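# Place the phone in its case with two arms

## Task

Get the phone inside its case so it stays there on its own, without a gripper holding it in place, then open the gripper and pull the arms away from it.

## Robot and tools

Robot: two arms, left_arm and right_arm, each with six joints and a parallel gripper. The names are labels only; they do not refer to the left or right of any picture.

Scene frame: one shared world frame, origin on the table top midway between the arms. +z is up, +x reaches out over the table, and left_arm sits on the +y side. The state line prints each gripper's end_effector_position (metres) and end_effector_quat_wxyz in this frame. That position is the point between the finger pads, about 1 cm short of the fingertips. The fingers point along the gripper's +z axis and close along its y axis. Printed hand positions get less accurate the farther the arm reaches.

Row layout (used by both execute_actions and move): one flat list of 14 numbers covering both arms, even if only one arm should move. First left_arm's six joint angles then its opening, then right_arm's six angles then its opening. Joint order within each arm is strictly: shoulder, elbow, wrist roll, wrist pitch, waist, wrist yaw. Ignore any other ordering you might see elsewhere. Angles are absolute target angles in radians (the same numbers the Joint positions line shows), not offsets. Stated ranges: waist -2.618 to 3.054, shoulder 0.000 to 3.142, elbow 0.000 to 3.142, wrist pitch -1.571 to 1.571, wrist yaw -1.571 to 1.571, wrist roll -2.094 to 2.094. True limits can differ by up to 0.036 rad; a target beyond that margin, and farther out than the current angle, gets the call refused, while smaller overshoots are clipped and reported as "joint sent to its limit" (absence of that line does not prove more travel exists). Opening is a scale from -1 (closed) to +1 (fully open, about 0.094 m pad gap).

execute_actions(actions): a list of up to 15 actions; each action is a table of up to 15 rows, one row per control step of 1/30 s. If a table has fewer than 15 rows, its final row is repeated to fill the 15 steps. An empty list just returns the current state and images. Each step, joint targets are kept within a fixed lead of the measured angle (waist 0.202, shoulder 0.258, elbow 0.238, wrist pitch 0.573, wrist yaw and roll 0.522 rad), and if the targets would put a gripper more than 70 mm from where it is, all of that arm's targets are pulled back. So far goals need several actions; if an action ends short, send the rest next time. To keep a joint still, resend its value from the "Joint targets" line. Results also list joint readings at sampled steps, with HELD marking steps where an arm was held back.

move(target, speed, blocking): target is one 14-number row of absolute goal angles and openings. All joints follow paths that finish together, so the hand travels on a curve. speed (0.01 to 2 rad/s, default 0.5) caps the joint with the longest way to go. Paths take 0.5 to 10 s and stop after 10 s even if unfinished. Nothing avoids obstacles or the other arm. Finger openings are sent at the start. blocking=false returns after 0.5 s while motion continues; until a result shows the move ended, new moves and execute_actions are refused, so call wait or stop first. The extra "move:" line reports the ending (done, off_target, moving, held, fault), limits=held or limits=none, and each arm's joint farthest from its target.

wait(seconds): 0 to 10; lets the scene run with the last commands held, and returns early if a running move ends. stop(): brakes a running move; it needs some distance, more at speed; fingers keep moving. zoom_image(camera, region): enlarges a region [x0, y0, x1, y1] in pixels (max 504 by 504) of cam_high, cam_low, cam_left_wrist or cam_right_wrist, all 504x504. finished_scene(scene): ends the current scene by its number; irreversible, and the goal must hold afterwards.

Results: Joint positions and Joint velocities give one block per arm in the joint order above plus the pad gap (m). Joint targets shows what the joints are currently driven toward. grip_measured is the finger opening on the command scale, each gripper off by up to about 1 mm. "joint command not followed" means a clearance check altered some targets. Joint torques are total drive output, nonzero even in free air, with offsets and noise. FAULT lines mean an arm stopped; MOTOR HOT warns from 75 °C, at 90 °C the arm halts for 10 s, and at 100 °C it goes limp and drops. The robot holds the last command while you think.

Gripping: to hold something, command an opening roughly 0.03 below grip_measured; a smaller gap gives a lighter grip. Pads push up to about 50 to 62 N, less on thin parts, with a brief spike on first contact. Holding loads heats motors, so avoid long holds.

Cameras: calibration gives each camera's intrinsics and world-to-camera transform; fixed cameras may be off by a couple of degrees and millimetres, wrist camera poses follow the arm's joint readings.

Avoid: knocking or placing rigid objects off the table (fails the task), arms colliding or pressing each other, fast contacts and deep targets past a contact (they press harder), drops and slips. Loose objects may get a small random push. At the end the phone must rest in the case unassisted, with the gripper opened and withdrawn.

Each tool is called after "Call:" by a JSON object that holds its "name" and its "arguments".

## Session

Call:
{"name": "execute_actions", "arguments": {"actions": []}}

Scene clock: 0.00 s.
left_arm: end_effector_position=(+0.0877, -0.0410, +0.1797) grip_measured=+1.000 end_effector_quat_wxyz=(+0.002, +0.366, +0.930, -0.028) | right_arm: end_effector_position=(+0.1910, -0.2567, +0.1758) grip_measured=+1.000 end_effector_quat_wxyz=(+0.144, +0.312, +0.939, +0.011)
Joint names: [shoulder, elbow, wrist roll, wrist pitch, waist, wrist yaw]
Joint positions: left_arm=[ 1.652  1.596 -0.538 -1.467 -1.357  0.032  0.094] | right_arm=[ 0.987  1.056  1.348 -1.473  0.519  0.239  0.094]
Joint velocities: left_arm=[-0.012 -0.002 -0.022  0.007 -0.007 -0.007  0.   ] | right_arm=[ 0.017 -0.002  0.007 -0.11  -0.012  0.095  0.   ]
Joint torques (N m, as the arm reports them, + toward a larger angle): no reading
Joint targets: left_arm=[1.646 1.602 -0.538 -1.466 -1.357 0.028] | right_arm=[0.982 1.062 1.348 -1.478 0.519 0.246]
camera_calibration (this result's frames):
cam_left_wrist: T_world_to_cam=[[-0.682773, -0.727738, 0.0649438, 0.0194271], [-0.645041, 0.64215, 0.414206, 0.0547991], [-0.343137, 0.240917, -0.907863, 0.328302], [0, 0, 0, 1]] pos_world=[0.161265, -0.100145, 0.274094]
cam_right_wrist: T_world_to_cam=[[-0.316284, -0.948546, -0.0149992, -0.18267], [-0.930035, 0.306916, 0.202084, 0.262359], [-0.187082, 0.0778657, -0.979253, 0.330028], [0, 0, 0, 1]] pos_world=[0.24797, -0.279491, 0.267423]

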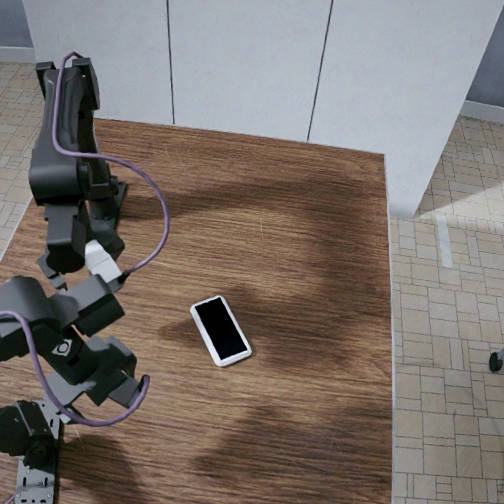

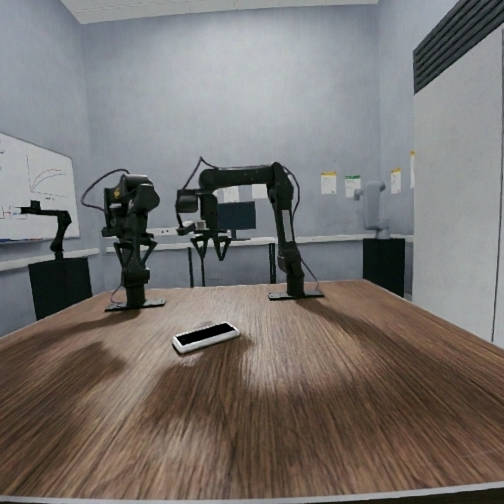

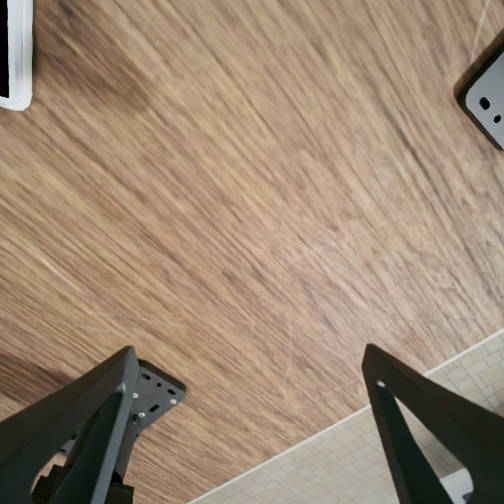

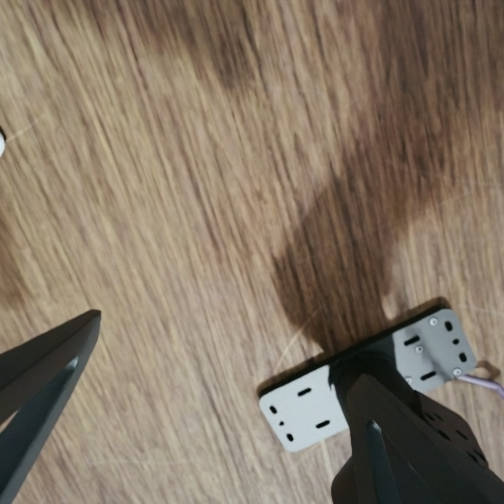

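Call:
{"name": "move", "arguments": {"target": [2.025,1.65,0.32,-1.16,-0.728,0,-0.2,0.982,1.062,1.348,-1.478,0.0,0.246,1], "speed": 0.6}}

Scene clock: 2.83 s.
left_arm: end_effector_position=(+0.3110, +0.0163, +0.0660) grip_measured=-0.197 end_effector_quat_wxyz=(-0.003, +0.464, +0.886, -0.001) | right_arm: end_effector_position=(+0.2079, -0.3350, +0.1756) grip_measured=+1.000 end_effector_quat_wxyz=(+0.142, +0.538, +0.831, -0.025)
Joint names: [shoulder, elbow, wrist roll, wrist pitch, waist, wrist yaw]
Joint positions: left_arm=[ 2.023  1.617  0.309 -1.171 -0.726  0.003  0.038] | right_arm=[ 0.987  1.056  1.348 -1.473  0.011  0.236  0.094]
Joint velocities: left_arm=[ 0.007  0.012  0.022 -0.051  0.007  0.007  0.001] | right_arm=[-0.002  0.007  0.066  0.037  0.012  0.007  0.   ]
Joint torques (N m, as the arm reports them, + toward a larger angle): left_arm=[-9.69  8.77  0.08  0.52 -0.13  0.  ] | right_arm=[-1.47  6.63  0.    0.53 -0.73  0.19]
Joint targets: left_arm=[2.025 1.650 0.320 -1.160 -0.728 -0.000] | right_arm=[0.982 1.062 1.348 -1.478 -0.000 0.246]
move: off_target (left_arm); limits=none; left_arm: farthest joint: the elbow, 0.033 radians from its target (0.054 radians at the start); right_arm: farthest joint: the waist, 0.011 radians from its target (0.519 radians at the start)
camera_calibration (this result's frames):
cam_left_wrist: T_world_to_cam=[[-0.823616, -0.566835, 0.0188516, 0.265265], [-0.501698, 0.743668, 0.441879, 0.160999], [-0.264492, 0.354481, -0.896876, 0.26087], [0, 0, 0, 1]] pos_world=[0.368247, -0.0618419, 0.157826]
cam_right_wrist: T_world_to_cam=[[-0.737282, -0.675389, -0.0163129, -0.0722648], [-0.663684, 0.719569, 0.204314, 0.38465], [-0.126253, 0.161463, -0.978769, 0.354461], [0, 0, 0, 1]] pos_world=[0.246759, -0.382822, 0.267168]

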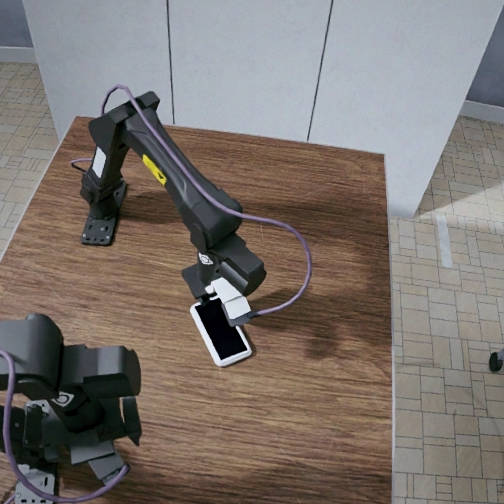

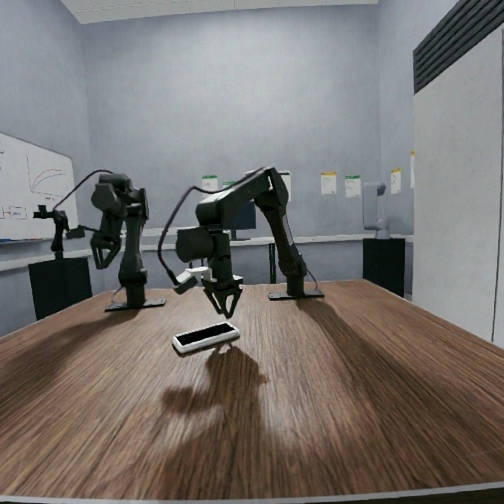

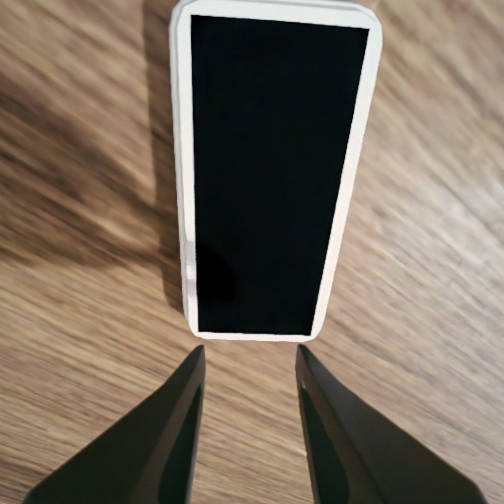

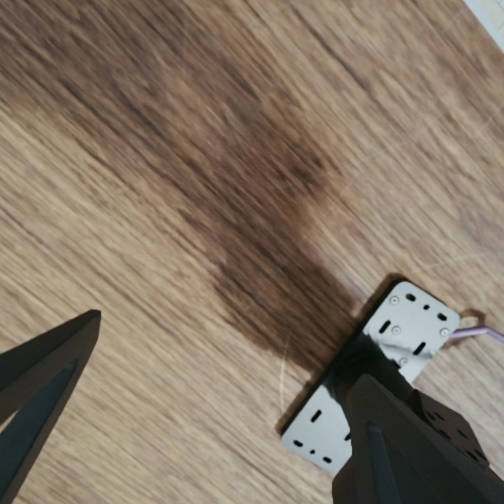

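Call:
{"name": "move", "arguments": {"target": [2.035,1.50,0.37,-1.055,-0.728,0,-0.2,0.982,1.062,1.348,-1.478,0.0,0.246,1], "speed": 0.12}}

Call:
{"name": "move", "arguments": {"target": [2.12,1.445,0.37,-1.045,-0.728,0,-0.2,0.982,1.062,1.348,-1.478,0.0,0.246,1], "speed": 0.05}}

Scene clock: 4.83 s.
left_arm: end_effector_position=(+0.3083, +0.0185, +0.0420) grip_measured=-0.197 end_effector_quat_wxyz=(+0.000, +0.486, +0.874, -0.002) | right_arm: end_effector_position=(+0.2079, -0.3350, +0.1756) grip_measured=+1.000 end_effector_quat_wxyz=(+0.142, +0.538, +0.831, -0.025)
Joint names: [shoulder, elbow, wrist roll, wrist pitch, waist, wrist yaw]
Joint positions: left_arm=[ 2.023  1.519  0.36  -1.066 -0.726  0.003  0.038] | right_arm=[ 0.987  1.056  1.348 -1.473  0.011  0.236  0.094]
Joint velocities: left_arm=[-0.012 -0.002 -0.11  -0.022 -0.002 -0.007 -0.001] | right_arm=[ 0.027 -0.007  0.022  0.037  0.002  0.051  0.   ]
Joint torques (N m, as the arm reports them, + toward a larger angle): left_arm=[-8.75  4.9   0.09  0.55 -0.16  0.  ] | right_arm=[-1.49  6.58 -0.01  0.53 -0.77  0.19]
Joint targets: left_arm=[2.035 1.500 0.370 -1.055 -0.728 0.000] | right_arm=[0.982 1.062 1.348 -1.478 -0.000 0.246]
move: done; limits=none; left_arm: farthest joint: the elbow, 0.019 radians from its target (0.117 radians at the start); right_arm: farthest joint: the waist, 0.011 radians from its target (0.011 radians at the start)
camera_calibration (this result's frames):
cam_left_wrist: T_world_to_cam=[[-0.851403, -0.524252, 0.016533, 0.272541], [-0.465826, 0.770253, 0.435565, 0.157413], [-0.241081, 0.36314, -0.900005, 0.230574], [0, 0, 0, 1]] pos_world=[0.360956, -0.0620986, 0.134448]
cam_right_wrist: T_world_to_cam=[[-0.737282, -0.675389, -0.0163129, -0.0722648], [-0.663684, 0.719569, 0.204314, 0.38465], [-0.126253, 0.161463, -0.978769, 0.354461], [0, 0, 0, 1]] pos_world=[0.246759, -0.382822, 0.267168]

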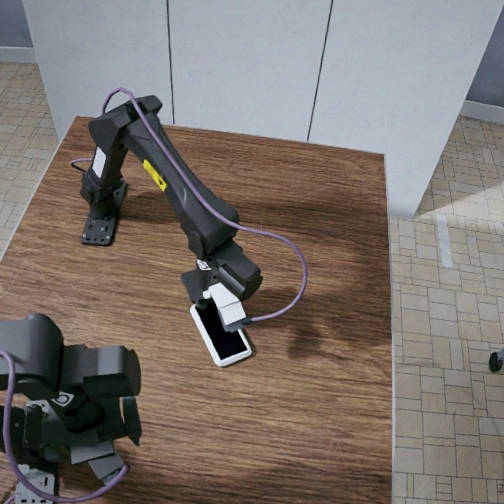

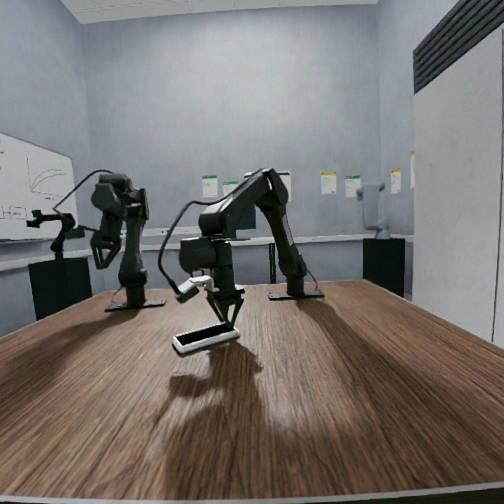

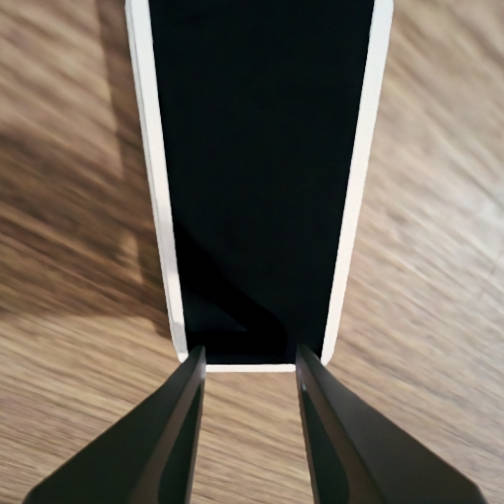

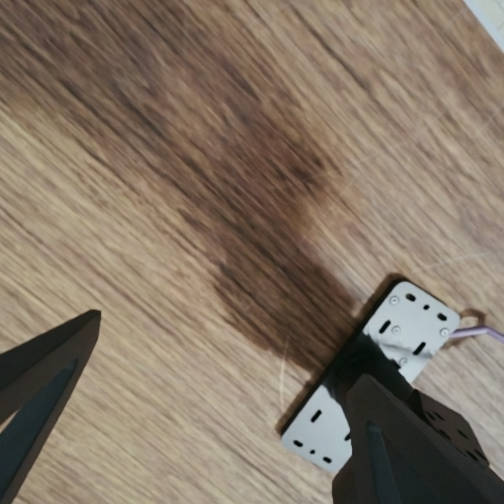

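Scene clock: 7.00 s.
left_arm: end_effector_position=(+0.3063, +0.0200, +0.0285) grip_measured=-0.198 end_effector_quat_wxyz=(-0.015, +0.487, +0.873, +0.000) | right_arm: end_effector_position=(+0.2079, -0.3350, +0.1756) grip_measured=+1.000 end_effector_quat_wxyz=(+0.142, +0.538, +0.831, -0.025)
Joint names: [shoulder, elbow, wrist roll, wrist pitch, waist, wrist yaw]
Joint positions: left_arm=[ 2.055  1.512  0.36  -1.056 -0.726  0.003  0.038] | right_arm=[ 0.987  1.056  1.348 -1.473  0.011  0.236  0.094]
Joint velocities: left_arm=[-0.007  0.002  0.037 -0.037 -0.012  0.022  0.   ] | right_arm=[-0.022 -0.007 -0.037 -0.037 -0.002  0.007  0.   ]
Joint torques (N m, as the arm reports them, + toward a larger angle): left_arm=[-4.65  1.26  0.08  0.49 -0.14 -0.02] | right_arm=[-1.47  6.59  0.    0.53 -0.73  0.2 ]
Joint targets: left_arm=[2.120 1.445 0.370 -1.045 -0.728 -0.000] | right_arm=[0.982 1.062 1.348 -1.478 0.000 0.246]
move: off_target (left_arm); limits=none; left_arm: farthest joint: the elbow, 0.067 radians from its target (0.074 radians at the start); right_arm: farthest joint: the waist, 0.011 radians from its target (0.011 radians at the start)
camera_calibration (this result's frames):
cam_left_wrist: T_world_to_cam=[[-0.85128, -0.524004, 0.0272301, 0.271498], [-0.45454, 0.762367, 0.460641, 0.157106], [-0.262137, 0.379757, -0.887169, 0.22311], [0, 0, 0, 1]] pos_world=[0.361017, -0.0622334, 0.118174]
cam_right_wrist: T_world_to_cam=[[-0.737282, -0.675389, -0.0163129, -0.0722648], [-0.663684, 0.719569, 0.204314, 0.38465], [-0.126253, 0.161463, -0.978769, 0.354461], [0, 0, 0, 1]] pos_world=[0.246759, -0.382822, 0.267168]

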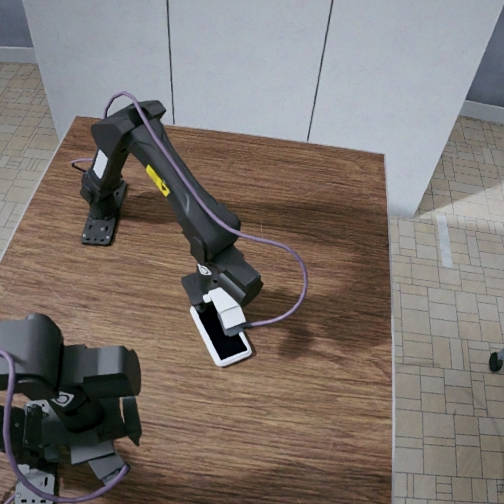

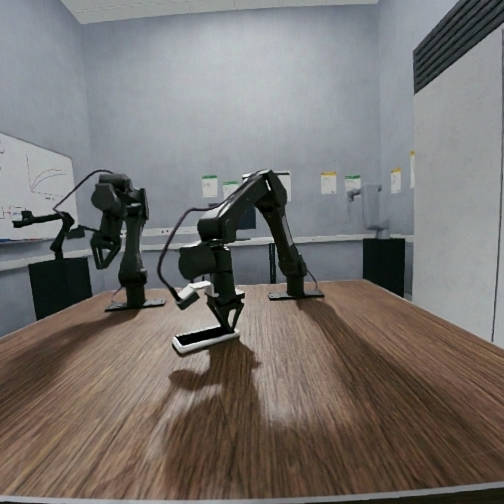

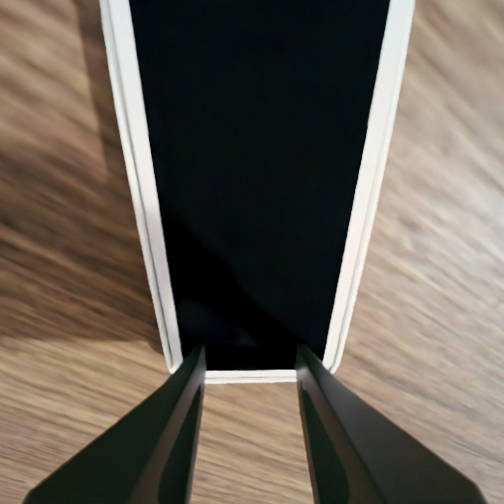

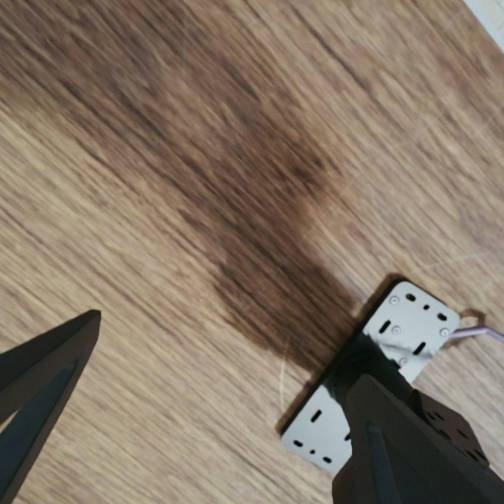

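Call:
{"name": "move", "arguments": {"target": [1.99,1.55,0.37,-1.09,-0.728,0,-0.2,0.982,1.062,1.348,-1.478,0.0,0.246,1], "speed": 0.15}}

Call:
{"name": "move", "arguments": {"target": [2.45,2.315,0.28,-1.41,-0.815,0,-0.2,0.982,1.062,1.348,-1.478,0.0,0.246,1], "speed": 0.4}}

Scene clock: 8.30 s.
left_arm: end_effector_position=(+0.3043, +0.0216, +0.0461) grip_measured=-0.198 end_effector_quat_wxyz=(-0.003, +0.487, +0.874, -0.001) | right_arm: end_effector_position=(+0.2079, -0.3350, +0.1756) grip_measured=+1.000 end_effector_quat_wxyz=(+0.142, +0.538, +0.831, -0.025)
Joint names: [shoulder, elbow, wrist roll, wrist pitch, waist, wrist yaw]
Joint positions: left_arm=[ 2.006  1.512  0.36  -1.083 -0.726  0.003  0.038] | right_arm=[ 0.987  1.056  1.348 -1.473  0.011  0.236  0.094]
Joint velocities: left_arm=[-0.002 -0.002  0.007 -0.051 -0.002  0.007 -0.001] | right_arm=[ 0.002  0.002 -0.051  0.022 -0.012  0.007  0.   ]
Joint torques (N m, as the arm reports them, + toward a larger angle): left_arm=[-10.99   9.1    0.08   0.3   -0.17   0.  ] | right_arm=[-1.47  6.61  0.    0.54 -0.76  0.19]
Joint targets: left_arm=[1.990 1.550 0.370 -1.090 -0.728 -0.000] | right_arm=[0.982 1.062 1.348 -1.478 -0.000 0.246]
move: off_target (left_arm); limits=none; left_arm: farthest joint: the elbow, 0.038 radians from its target (0.038 radians at the start); right_arm: farthest joint: the waist, 0.011 radians from its target (0.011 radians at the start)
camera_calibration (this result's frames):
cam_left_wrist: T_world_to_cam=[[-0.8517, -0.523681, 0.0191063, 0.270617], [-0.46272, 0.768669, 0.441632, 0.150141], [-0.245961, 0.367297, -0.896993, 0.233405], [0, 0, 0, 1]] pos_world=[0.357366, -0.0594209, 0.137885]
cam_right_wrist: T_world_to_cam=[[-0.737282, -0.675389, -0.0163129, -0.0722648], [-0.663684, 0.719569, 0.204314, 0.38465], [-0.126253, 0.161463, -0.978769, 0.354461], [0, 0, 0, 1]] pos_world=[0.246759, -0.382822, 0.267168]

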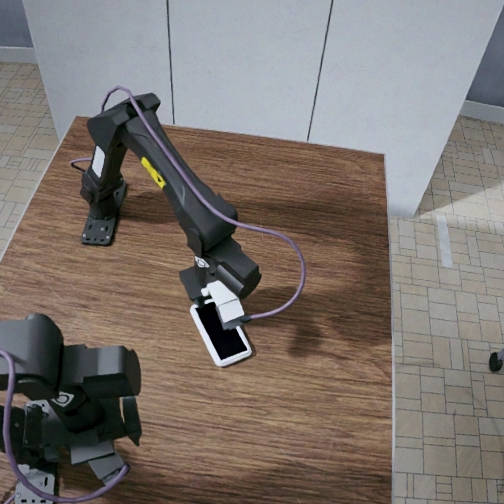

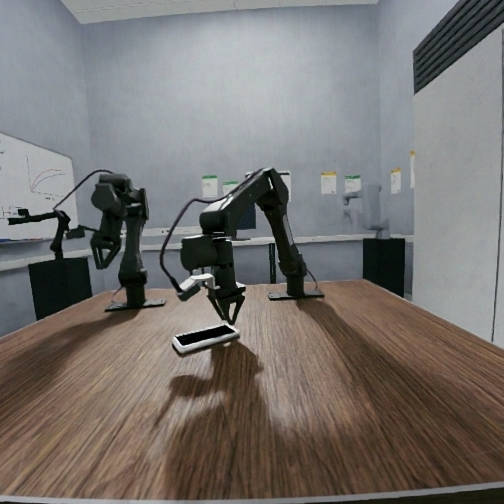

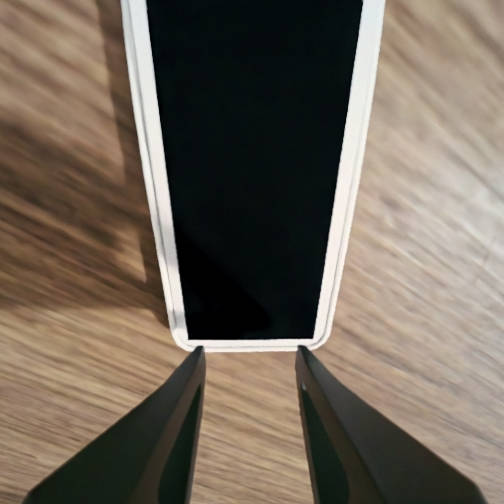

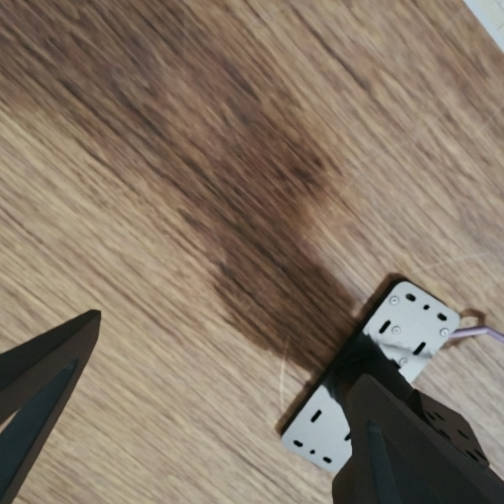

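Scene clock: 10.97 s.
left_arm: end_effector_position=(+0.3602, -0.0698, +0.0603) grip_measured=-0.198 end_effector_quat_wxyz=(+0.004, +0.491, +0.871, -0.003) | right_arm: end_effector_position=(+0.2079, -0.3350, +0.1756) grip_measured=+1.000 end_effector_quat_wxyz=(+0.142, +0.538, +0.831, -0.025)
Joint names: [shoulder, elbow, wrist roll, wrist pitch, waist, wrist yaw]
Joint positions: left_arm=[ 2.442  2.282  0.29  -1.403 -0.807  0.003  0.038] | right_arm=[ 0.987  1.056  1.348 -1.473  0.011  0.236  0.094]
Joint velocities: left_arm=[ 0.002 -0.007 -0.037 -0.051 -0.002 -0.037 -0.   ] | right_arm=[-0.012 -0.017  0.022 -0.081 -0.007  0.007  0.   ]
Joint torques (N m, as the arm reports them, + toward a larger angle): left_arm=[-12.29   8.84  -0.12   0.31  -0.72   0.  ] | right_arm=[-1.44  6.61 -0.01  0.54 -0.75  0.19]
Joint targets: left_arm=[2.450 2.315 0.280 -1.410 -0.815 -0.000] | right_arm=[0.982 1.062 1.348 -1.478 -0.000 0.246]
move: off_target (left_arm); limits=none; left_arm: farthest joint: the elbow, 0.033 radians from its target (0.803 radians at the start); right_arm: farthest joint: the waist, 0.011 radians from its target (0.011 radians at the start)
camera_calibration (this result's frames):
cam_left_wrist: T_world_to_cam=[[-0.857034, -0.515053, 0.0145714, 0.272973], [-0.459799, 0.777244, 0.429507, 0.240242], [-0.232544, 0.361402, -0.902946, 0.288618], [0, 0, 0, 1]] pos_world=[0.411527, -0.150438, 0.153443]
cam_right_wrist: T_world_to_cam=[[-0.737282, -0.675389, -0.0163129, -0.0722648], [-0.663684, 0.719569, 0.204314, 0.38465], [-0.126253, 0.161463, -0.978769, 0.354461], [0, 0, 0, 1]] pos_world=[0.246759, -0.382822, 0.267168]

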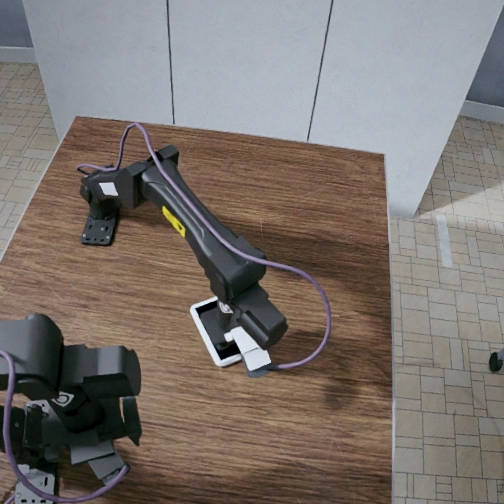

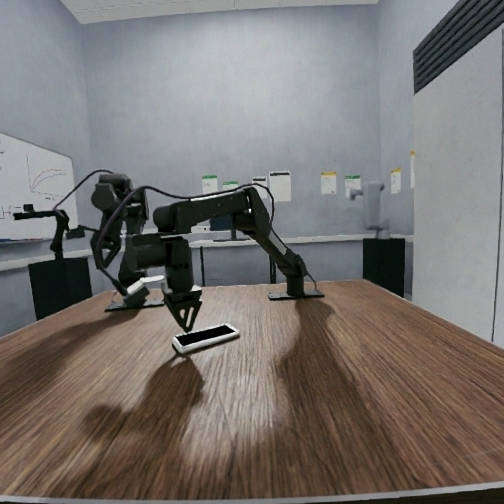

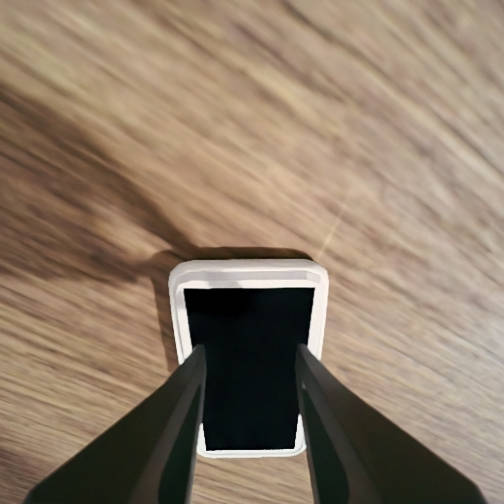

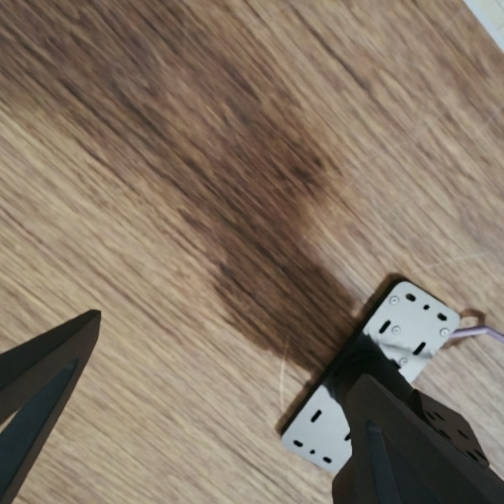

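Call:
{"name": "move", "arguments": {"target": [2.45,2.195,0.28,-1.345,-0.815,0,-0.2,0.982,1.062,1.348,-1.478,0.0,0.246,1], "speed": 0.1}}

Call:
{"name": "move", "arguments": {"target": [2.55,2.14,0.28,-1.335,-0.815,0,-0.2,0.982,1.062,1.348,-1.478,0.0,0.246,1], "speed": 0.05}}

Scene clock: 12.53 s.
left_arm: end_effector_position=(+0.3567, -0.0665, +0.0430) grip_measured=-0.198 end_effector_quat_wxyz=(-0.007, +0.491, +0.871, -0.000) | right_arm: end_effector_position=(+0.2079, -0.3350, +0.1756) grip_measured=+1.000 end_effector_quat_wxyz=(+0.142, +0.538, +0.831, -0.025)
Joint names: [shoulder, elbow, wrist roll, wrist pitch, waist, wrist yaw]
Joint positions: left_arm=[ 2.442  2.214  0.29  -1.356 -0.807  0.003  0.038] | right_arm=[ 0.987  1.056  1.348 -1.473  0.011  0.236  0.094]
Joint velocities: left_arm=[-0.007  0.002 -0.007 -0.007 -0.007 -0.037 -0.002] | right_arm=[-0.002  0.007  0.037 -0.007 -0.002  0.007  0.   ]
Joint torques (N m, as the arm reports them, + toward a larger angle): left_arm=[-12.24   5.07  -0.11   0.52  -0.69  -0.01] | right_arm=[-1.46  6.61  0.01  0.54 -0.74  0.2 ]
Joint targets: left_arm=[2.450 2.195 0.280 -1.345 -0.815 0.000] | right_arm=[0.982 1.062 1.348 -1.478 0.000 0.246]
move: done; limits=none; left_arm: farthest joint: the elbow, 0.019 radians from its target (0.087 radians at the start); right_arm: farthest joint: the waist, 0.011 radians from its target (0.011 radians at the start)
camera_calibration (this result's frames):
cam_left_wrist: T_world_to_cam=[[-0.856737, -0.515323, 0.0210634, 0.271435], [-0.452479, 0.770602, 0.448815, 0.239634], [-0.247516, 0.374986, -0.893376, 0.276857], [0, 0, 0, 1]] pos_world=[0.409504, -0.148603, 0.134069]
cam_right_wrist: T_world_to_cam=[[-0.737282, -0.675389, -0.0163129, -0.0722648], [-0.663684, 0.719569, 0.204314, 0.38465], [-0.126253, 0.161463, -0.978769, 0.354461], [0, 0, 0, 1]] pos_world=[0.246759, -0.382822, 0.267168]

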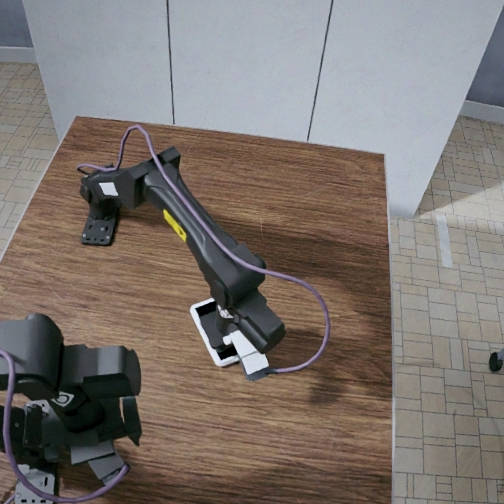

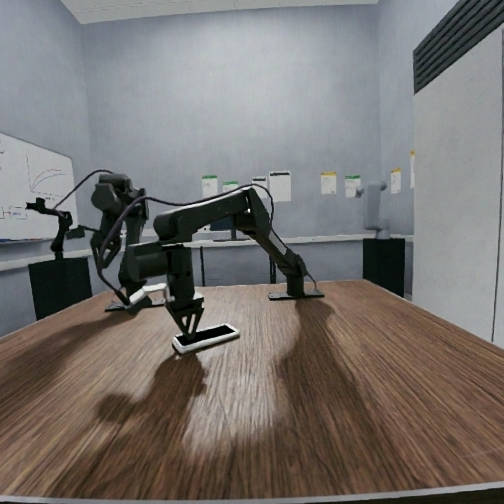

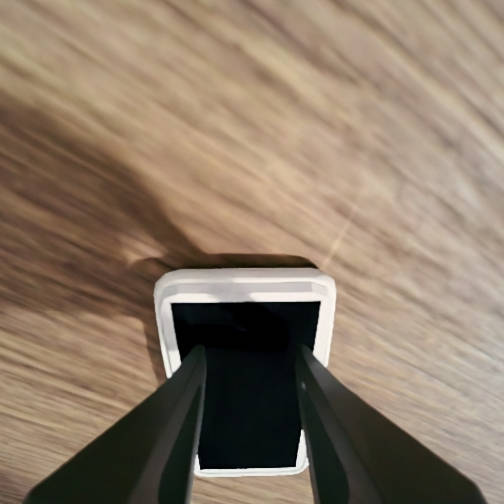

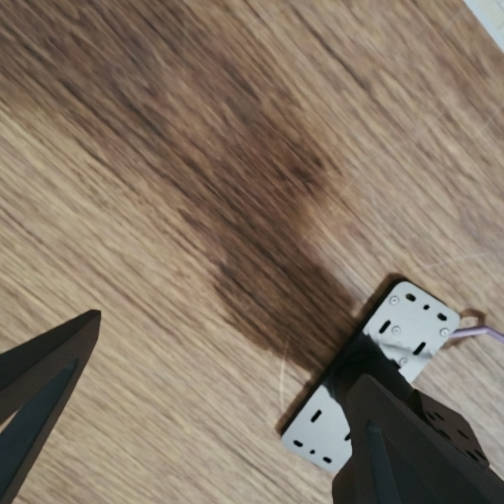

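Scene clock: 14.90 s.
left_arm: end_effector_position=(+0.3550, -0.0653, +0.0298) grip_measured=-0.198 end_effector_quat_wxyz=(-0.020, +0.492, +0.871, +0.005) | right_arm: end_effector_position=(+0.2079, -0.3350, +0.1756) grip_measured=+1.000 end_effector_quat_wxyz=(+0.142, +0.538, +0.831, -0.025)
Joint names: [shoulder, elbow, wrist roll, wrist pitch, waist, wrist yaw]
Joint positions: left_arm=[ 2.469  2.209  0.289 -1.351 -0.809 -0.002  0.038] | right_arm=[ 0.987  1.056  1.348 -1.473  0.011  0.236  0.094]
Joint velocities: left_arm=[-0.002 -0.007  0.051  0.007  0.007  0.007 -0.   ] | right_arm=[ 0.007 -0.017  0.051  0.037 -0.007  0.007  0.   ]
Joint torques (N m, as the arm reports them, + toward a larger angle): left_arm=[-6.35  1.35 -0.09  0.52 -0.51  0.05] | right_arm=[-1.48  6.61  0.    0.53 -0.72  0.2 ]
Joint targets: left_arm=[2.550 2.140 0.280 -1.335 -0.815 0.000] | right_arm=[0.982 1.062 1.348 -1.478 -0.000 0.246]
move: off_target (left_arm); limits=none; left_arm: farthest joint: the shoulder, 0.081 radians from its target (0.108 radians at the start); right_arm: farthest joint: the waist, 0.011 radians from its target (0.011 radians at the start)
camera_calibration (this result's frames):
cam_left_wrist: T_world_to_cam=[[-0.857035, -0.514705, 0.023853, 0.270989], [-0.444072, 0.761319, 0.472434, 0.239541], [-0.261324, 0.3943, -0.881043, 0.269912], [0, 0, 0, 1]] pos_world=[0.409155, -0.149314, 0.118173]
cam_right_wrist: T_world_to_cam=[[-0.737282, -0.675389, -0.0163129, -0.0722648], [-0.663684, 0.719569, 0.204314, 0.38465], [-0.126253, 0.161463, -0.978769, 0.354461], [0, 0, 0, 1]] pos_world=[0.246759, -0.382822, 0.267168]

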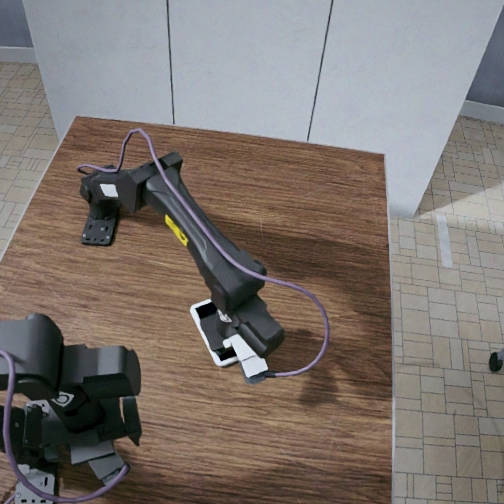

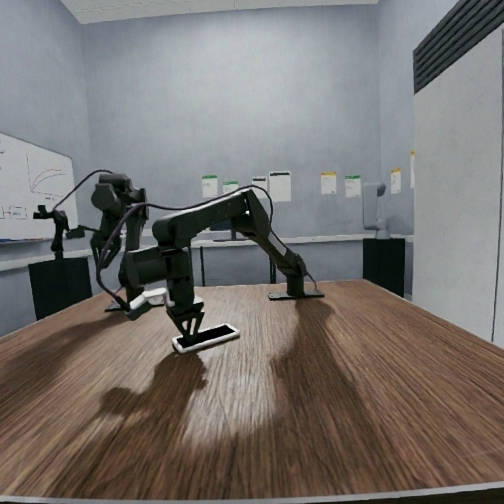

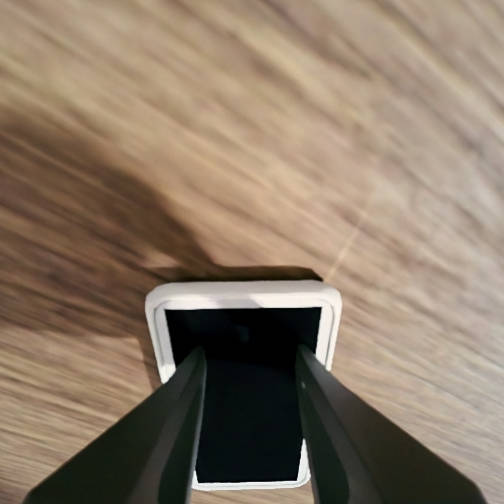

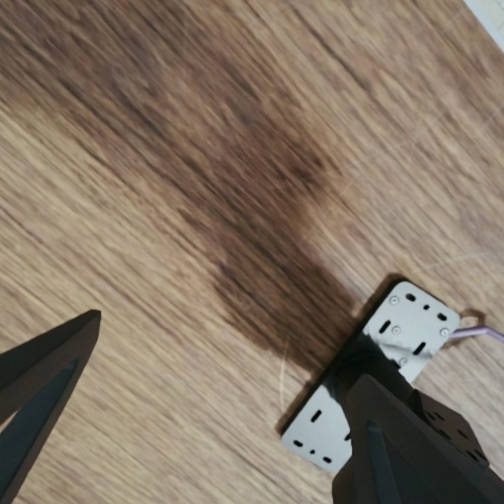

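Call:
{"name": "move", "arguments": {"target": [1.8,1.75,0.28,-1.5,-0.815,0,-0.2,0.982,1.062,1.348,-1.478,0.0,0.246,1], "speed": 0.5}}

Call:
{"name": "zoom_image", "arguments": {"camera": "cam_low", "region": [160, 310, 250, 365]}}

Scene clock: 16.87 s.
left_arm: end_effector_position=(+0.2597, +0.0216, +0.1777) grip_measured=-0.198 end_effector_quat_wxyz=(+0.019, +0.492, +0.871, -0.003) | right_arm: end_effector_position=(+0.2079, -0.3350, +0.1756) grip_measured=+1.000 end_effector_quat_wxyz=(+0.142, +0.538, +0.831, -0.025)
Joint names: [shoulder, elbow, wrist roll, wrist pitch, waist, wrist yaw]
Joint positions: left_arm=[ 1.811  1.774  0.289 -1.495 -0.809 -0.002  0.038] | right_arm=[ 0.987  1.056  1.348 -1.473  0.011  0.236  0.094]
Joint velocities: left_arm=[ 0.002 -0.012  0.007  0.022 -0.007  0.022  0.001] | right_arm=[ 0.027 -0.007  0.007 -0.066 -0.027  0.022  0.   ]
Joint torques (N m, as the arm reports them, + toward a larger angle): left_arm=[-9.06  4.55 -0.1   0.44 -0.5   0.04] | right_arm=[-1.45  6.59  0.01  0.54 -0.75  0.19]
Joint targets: left_arm=[1.800 1.750 0.280 -1.500 -0.815 -0.000] | right_arm=[0.982 1.062 1.348 -1.478 0.000 0.246]
move: off_target (left_arm); limits=none; left_arm: farthest joint: the elbow, 0.024 radians from its target (0.459 radians at the start); right_arm: farthest joint: the waist, 0.011 radians from its target (0.011 radians at the start)
camera_calibration (this result's frames):
cam_left_wrist: T_world_to_cam=[[-0.857759, -0.514052, 0.000580199, 0.234872], [-0.470021, 0.784745, 0.404049, 0.0795799], [-0.208157, 0.346304, -0.914737, 0.334295], [0, 0, 0, 1]] pos_world=[0.308453, -0.0574813, 0.273501]
cam_right_wrist: T_world_to_cam=[[-0.737282, -0.675389, -0.0163129, -0.0722648], [-0.663684, 0.719569, 0.204314, 0.38465], [-0.126253, 0.161463, -0.978769, 0.354461], [0, 0, 0, 1]] pos_world=[0.246759, -0.382822, 0.267168]

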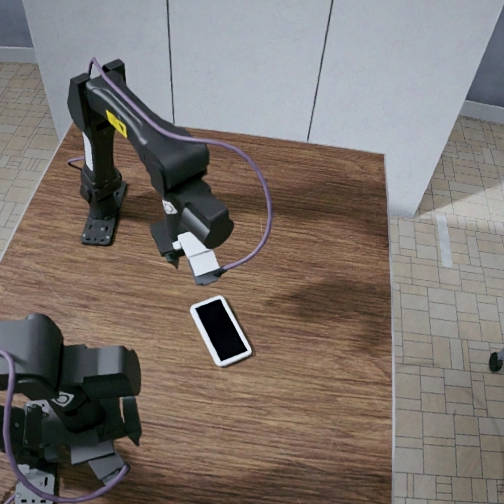

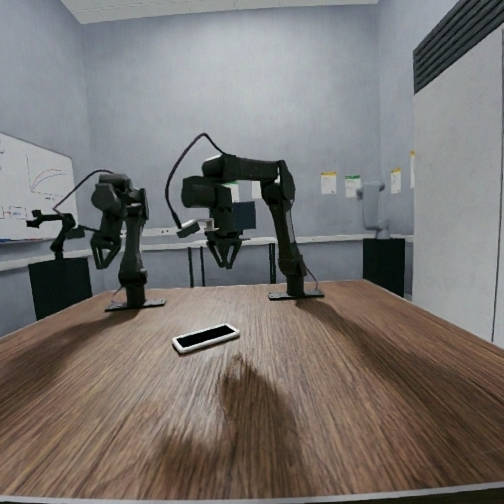

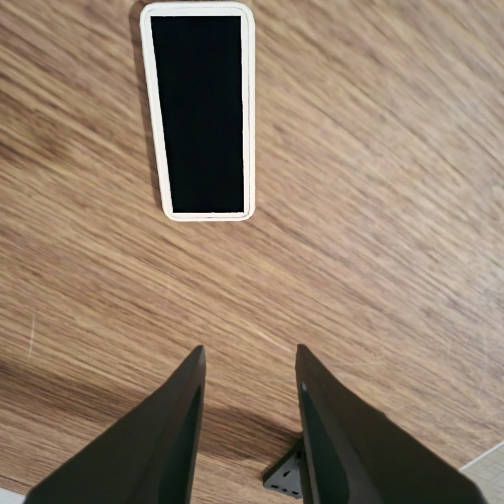

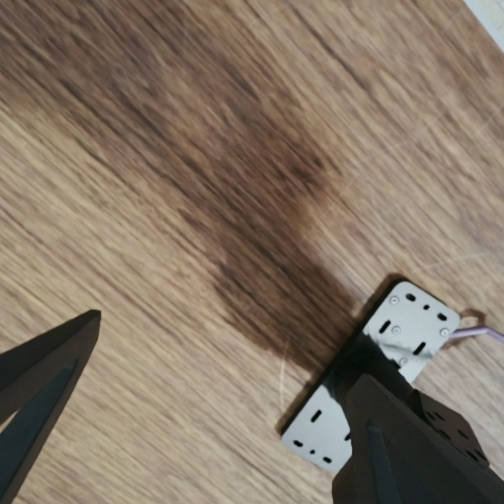

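Region (160, 310, 250, 365) of cam_low's 504x504 image, scaled by 5.600, with more detail than that image has.

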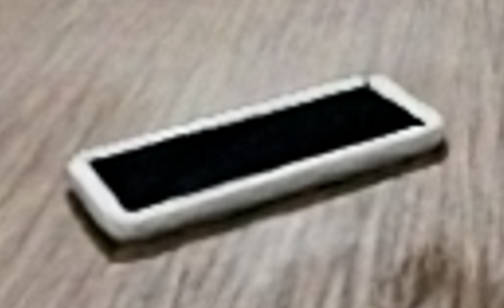

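Call:
{"name": "finished_scene", "arguments": {"scene": 2}}

The scene is finished: the task was done.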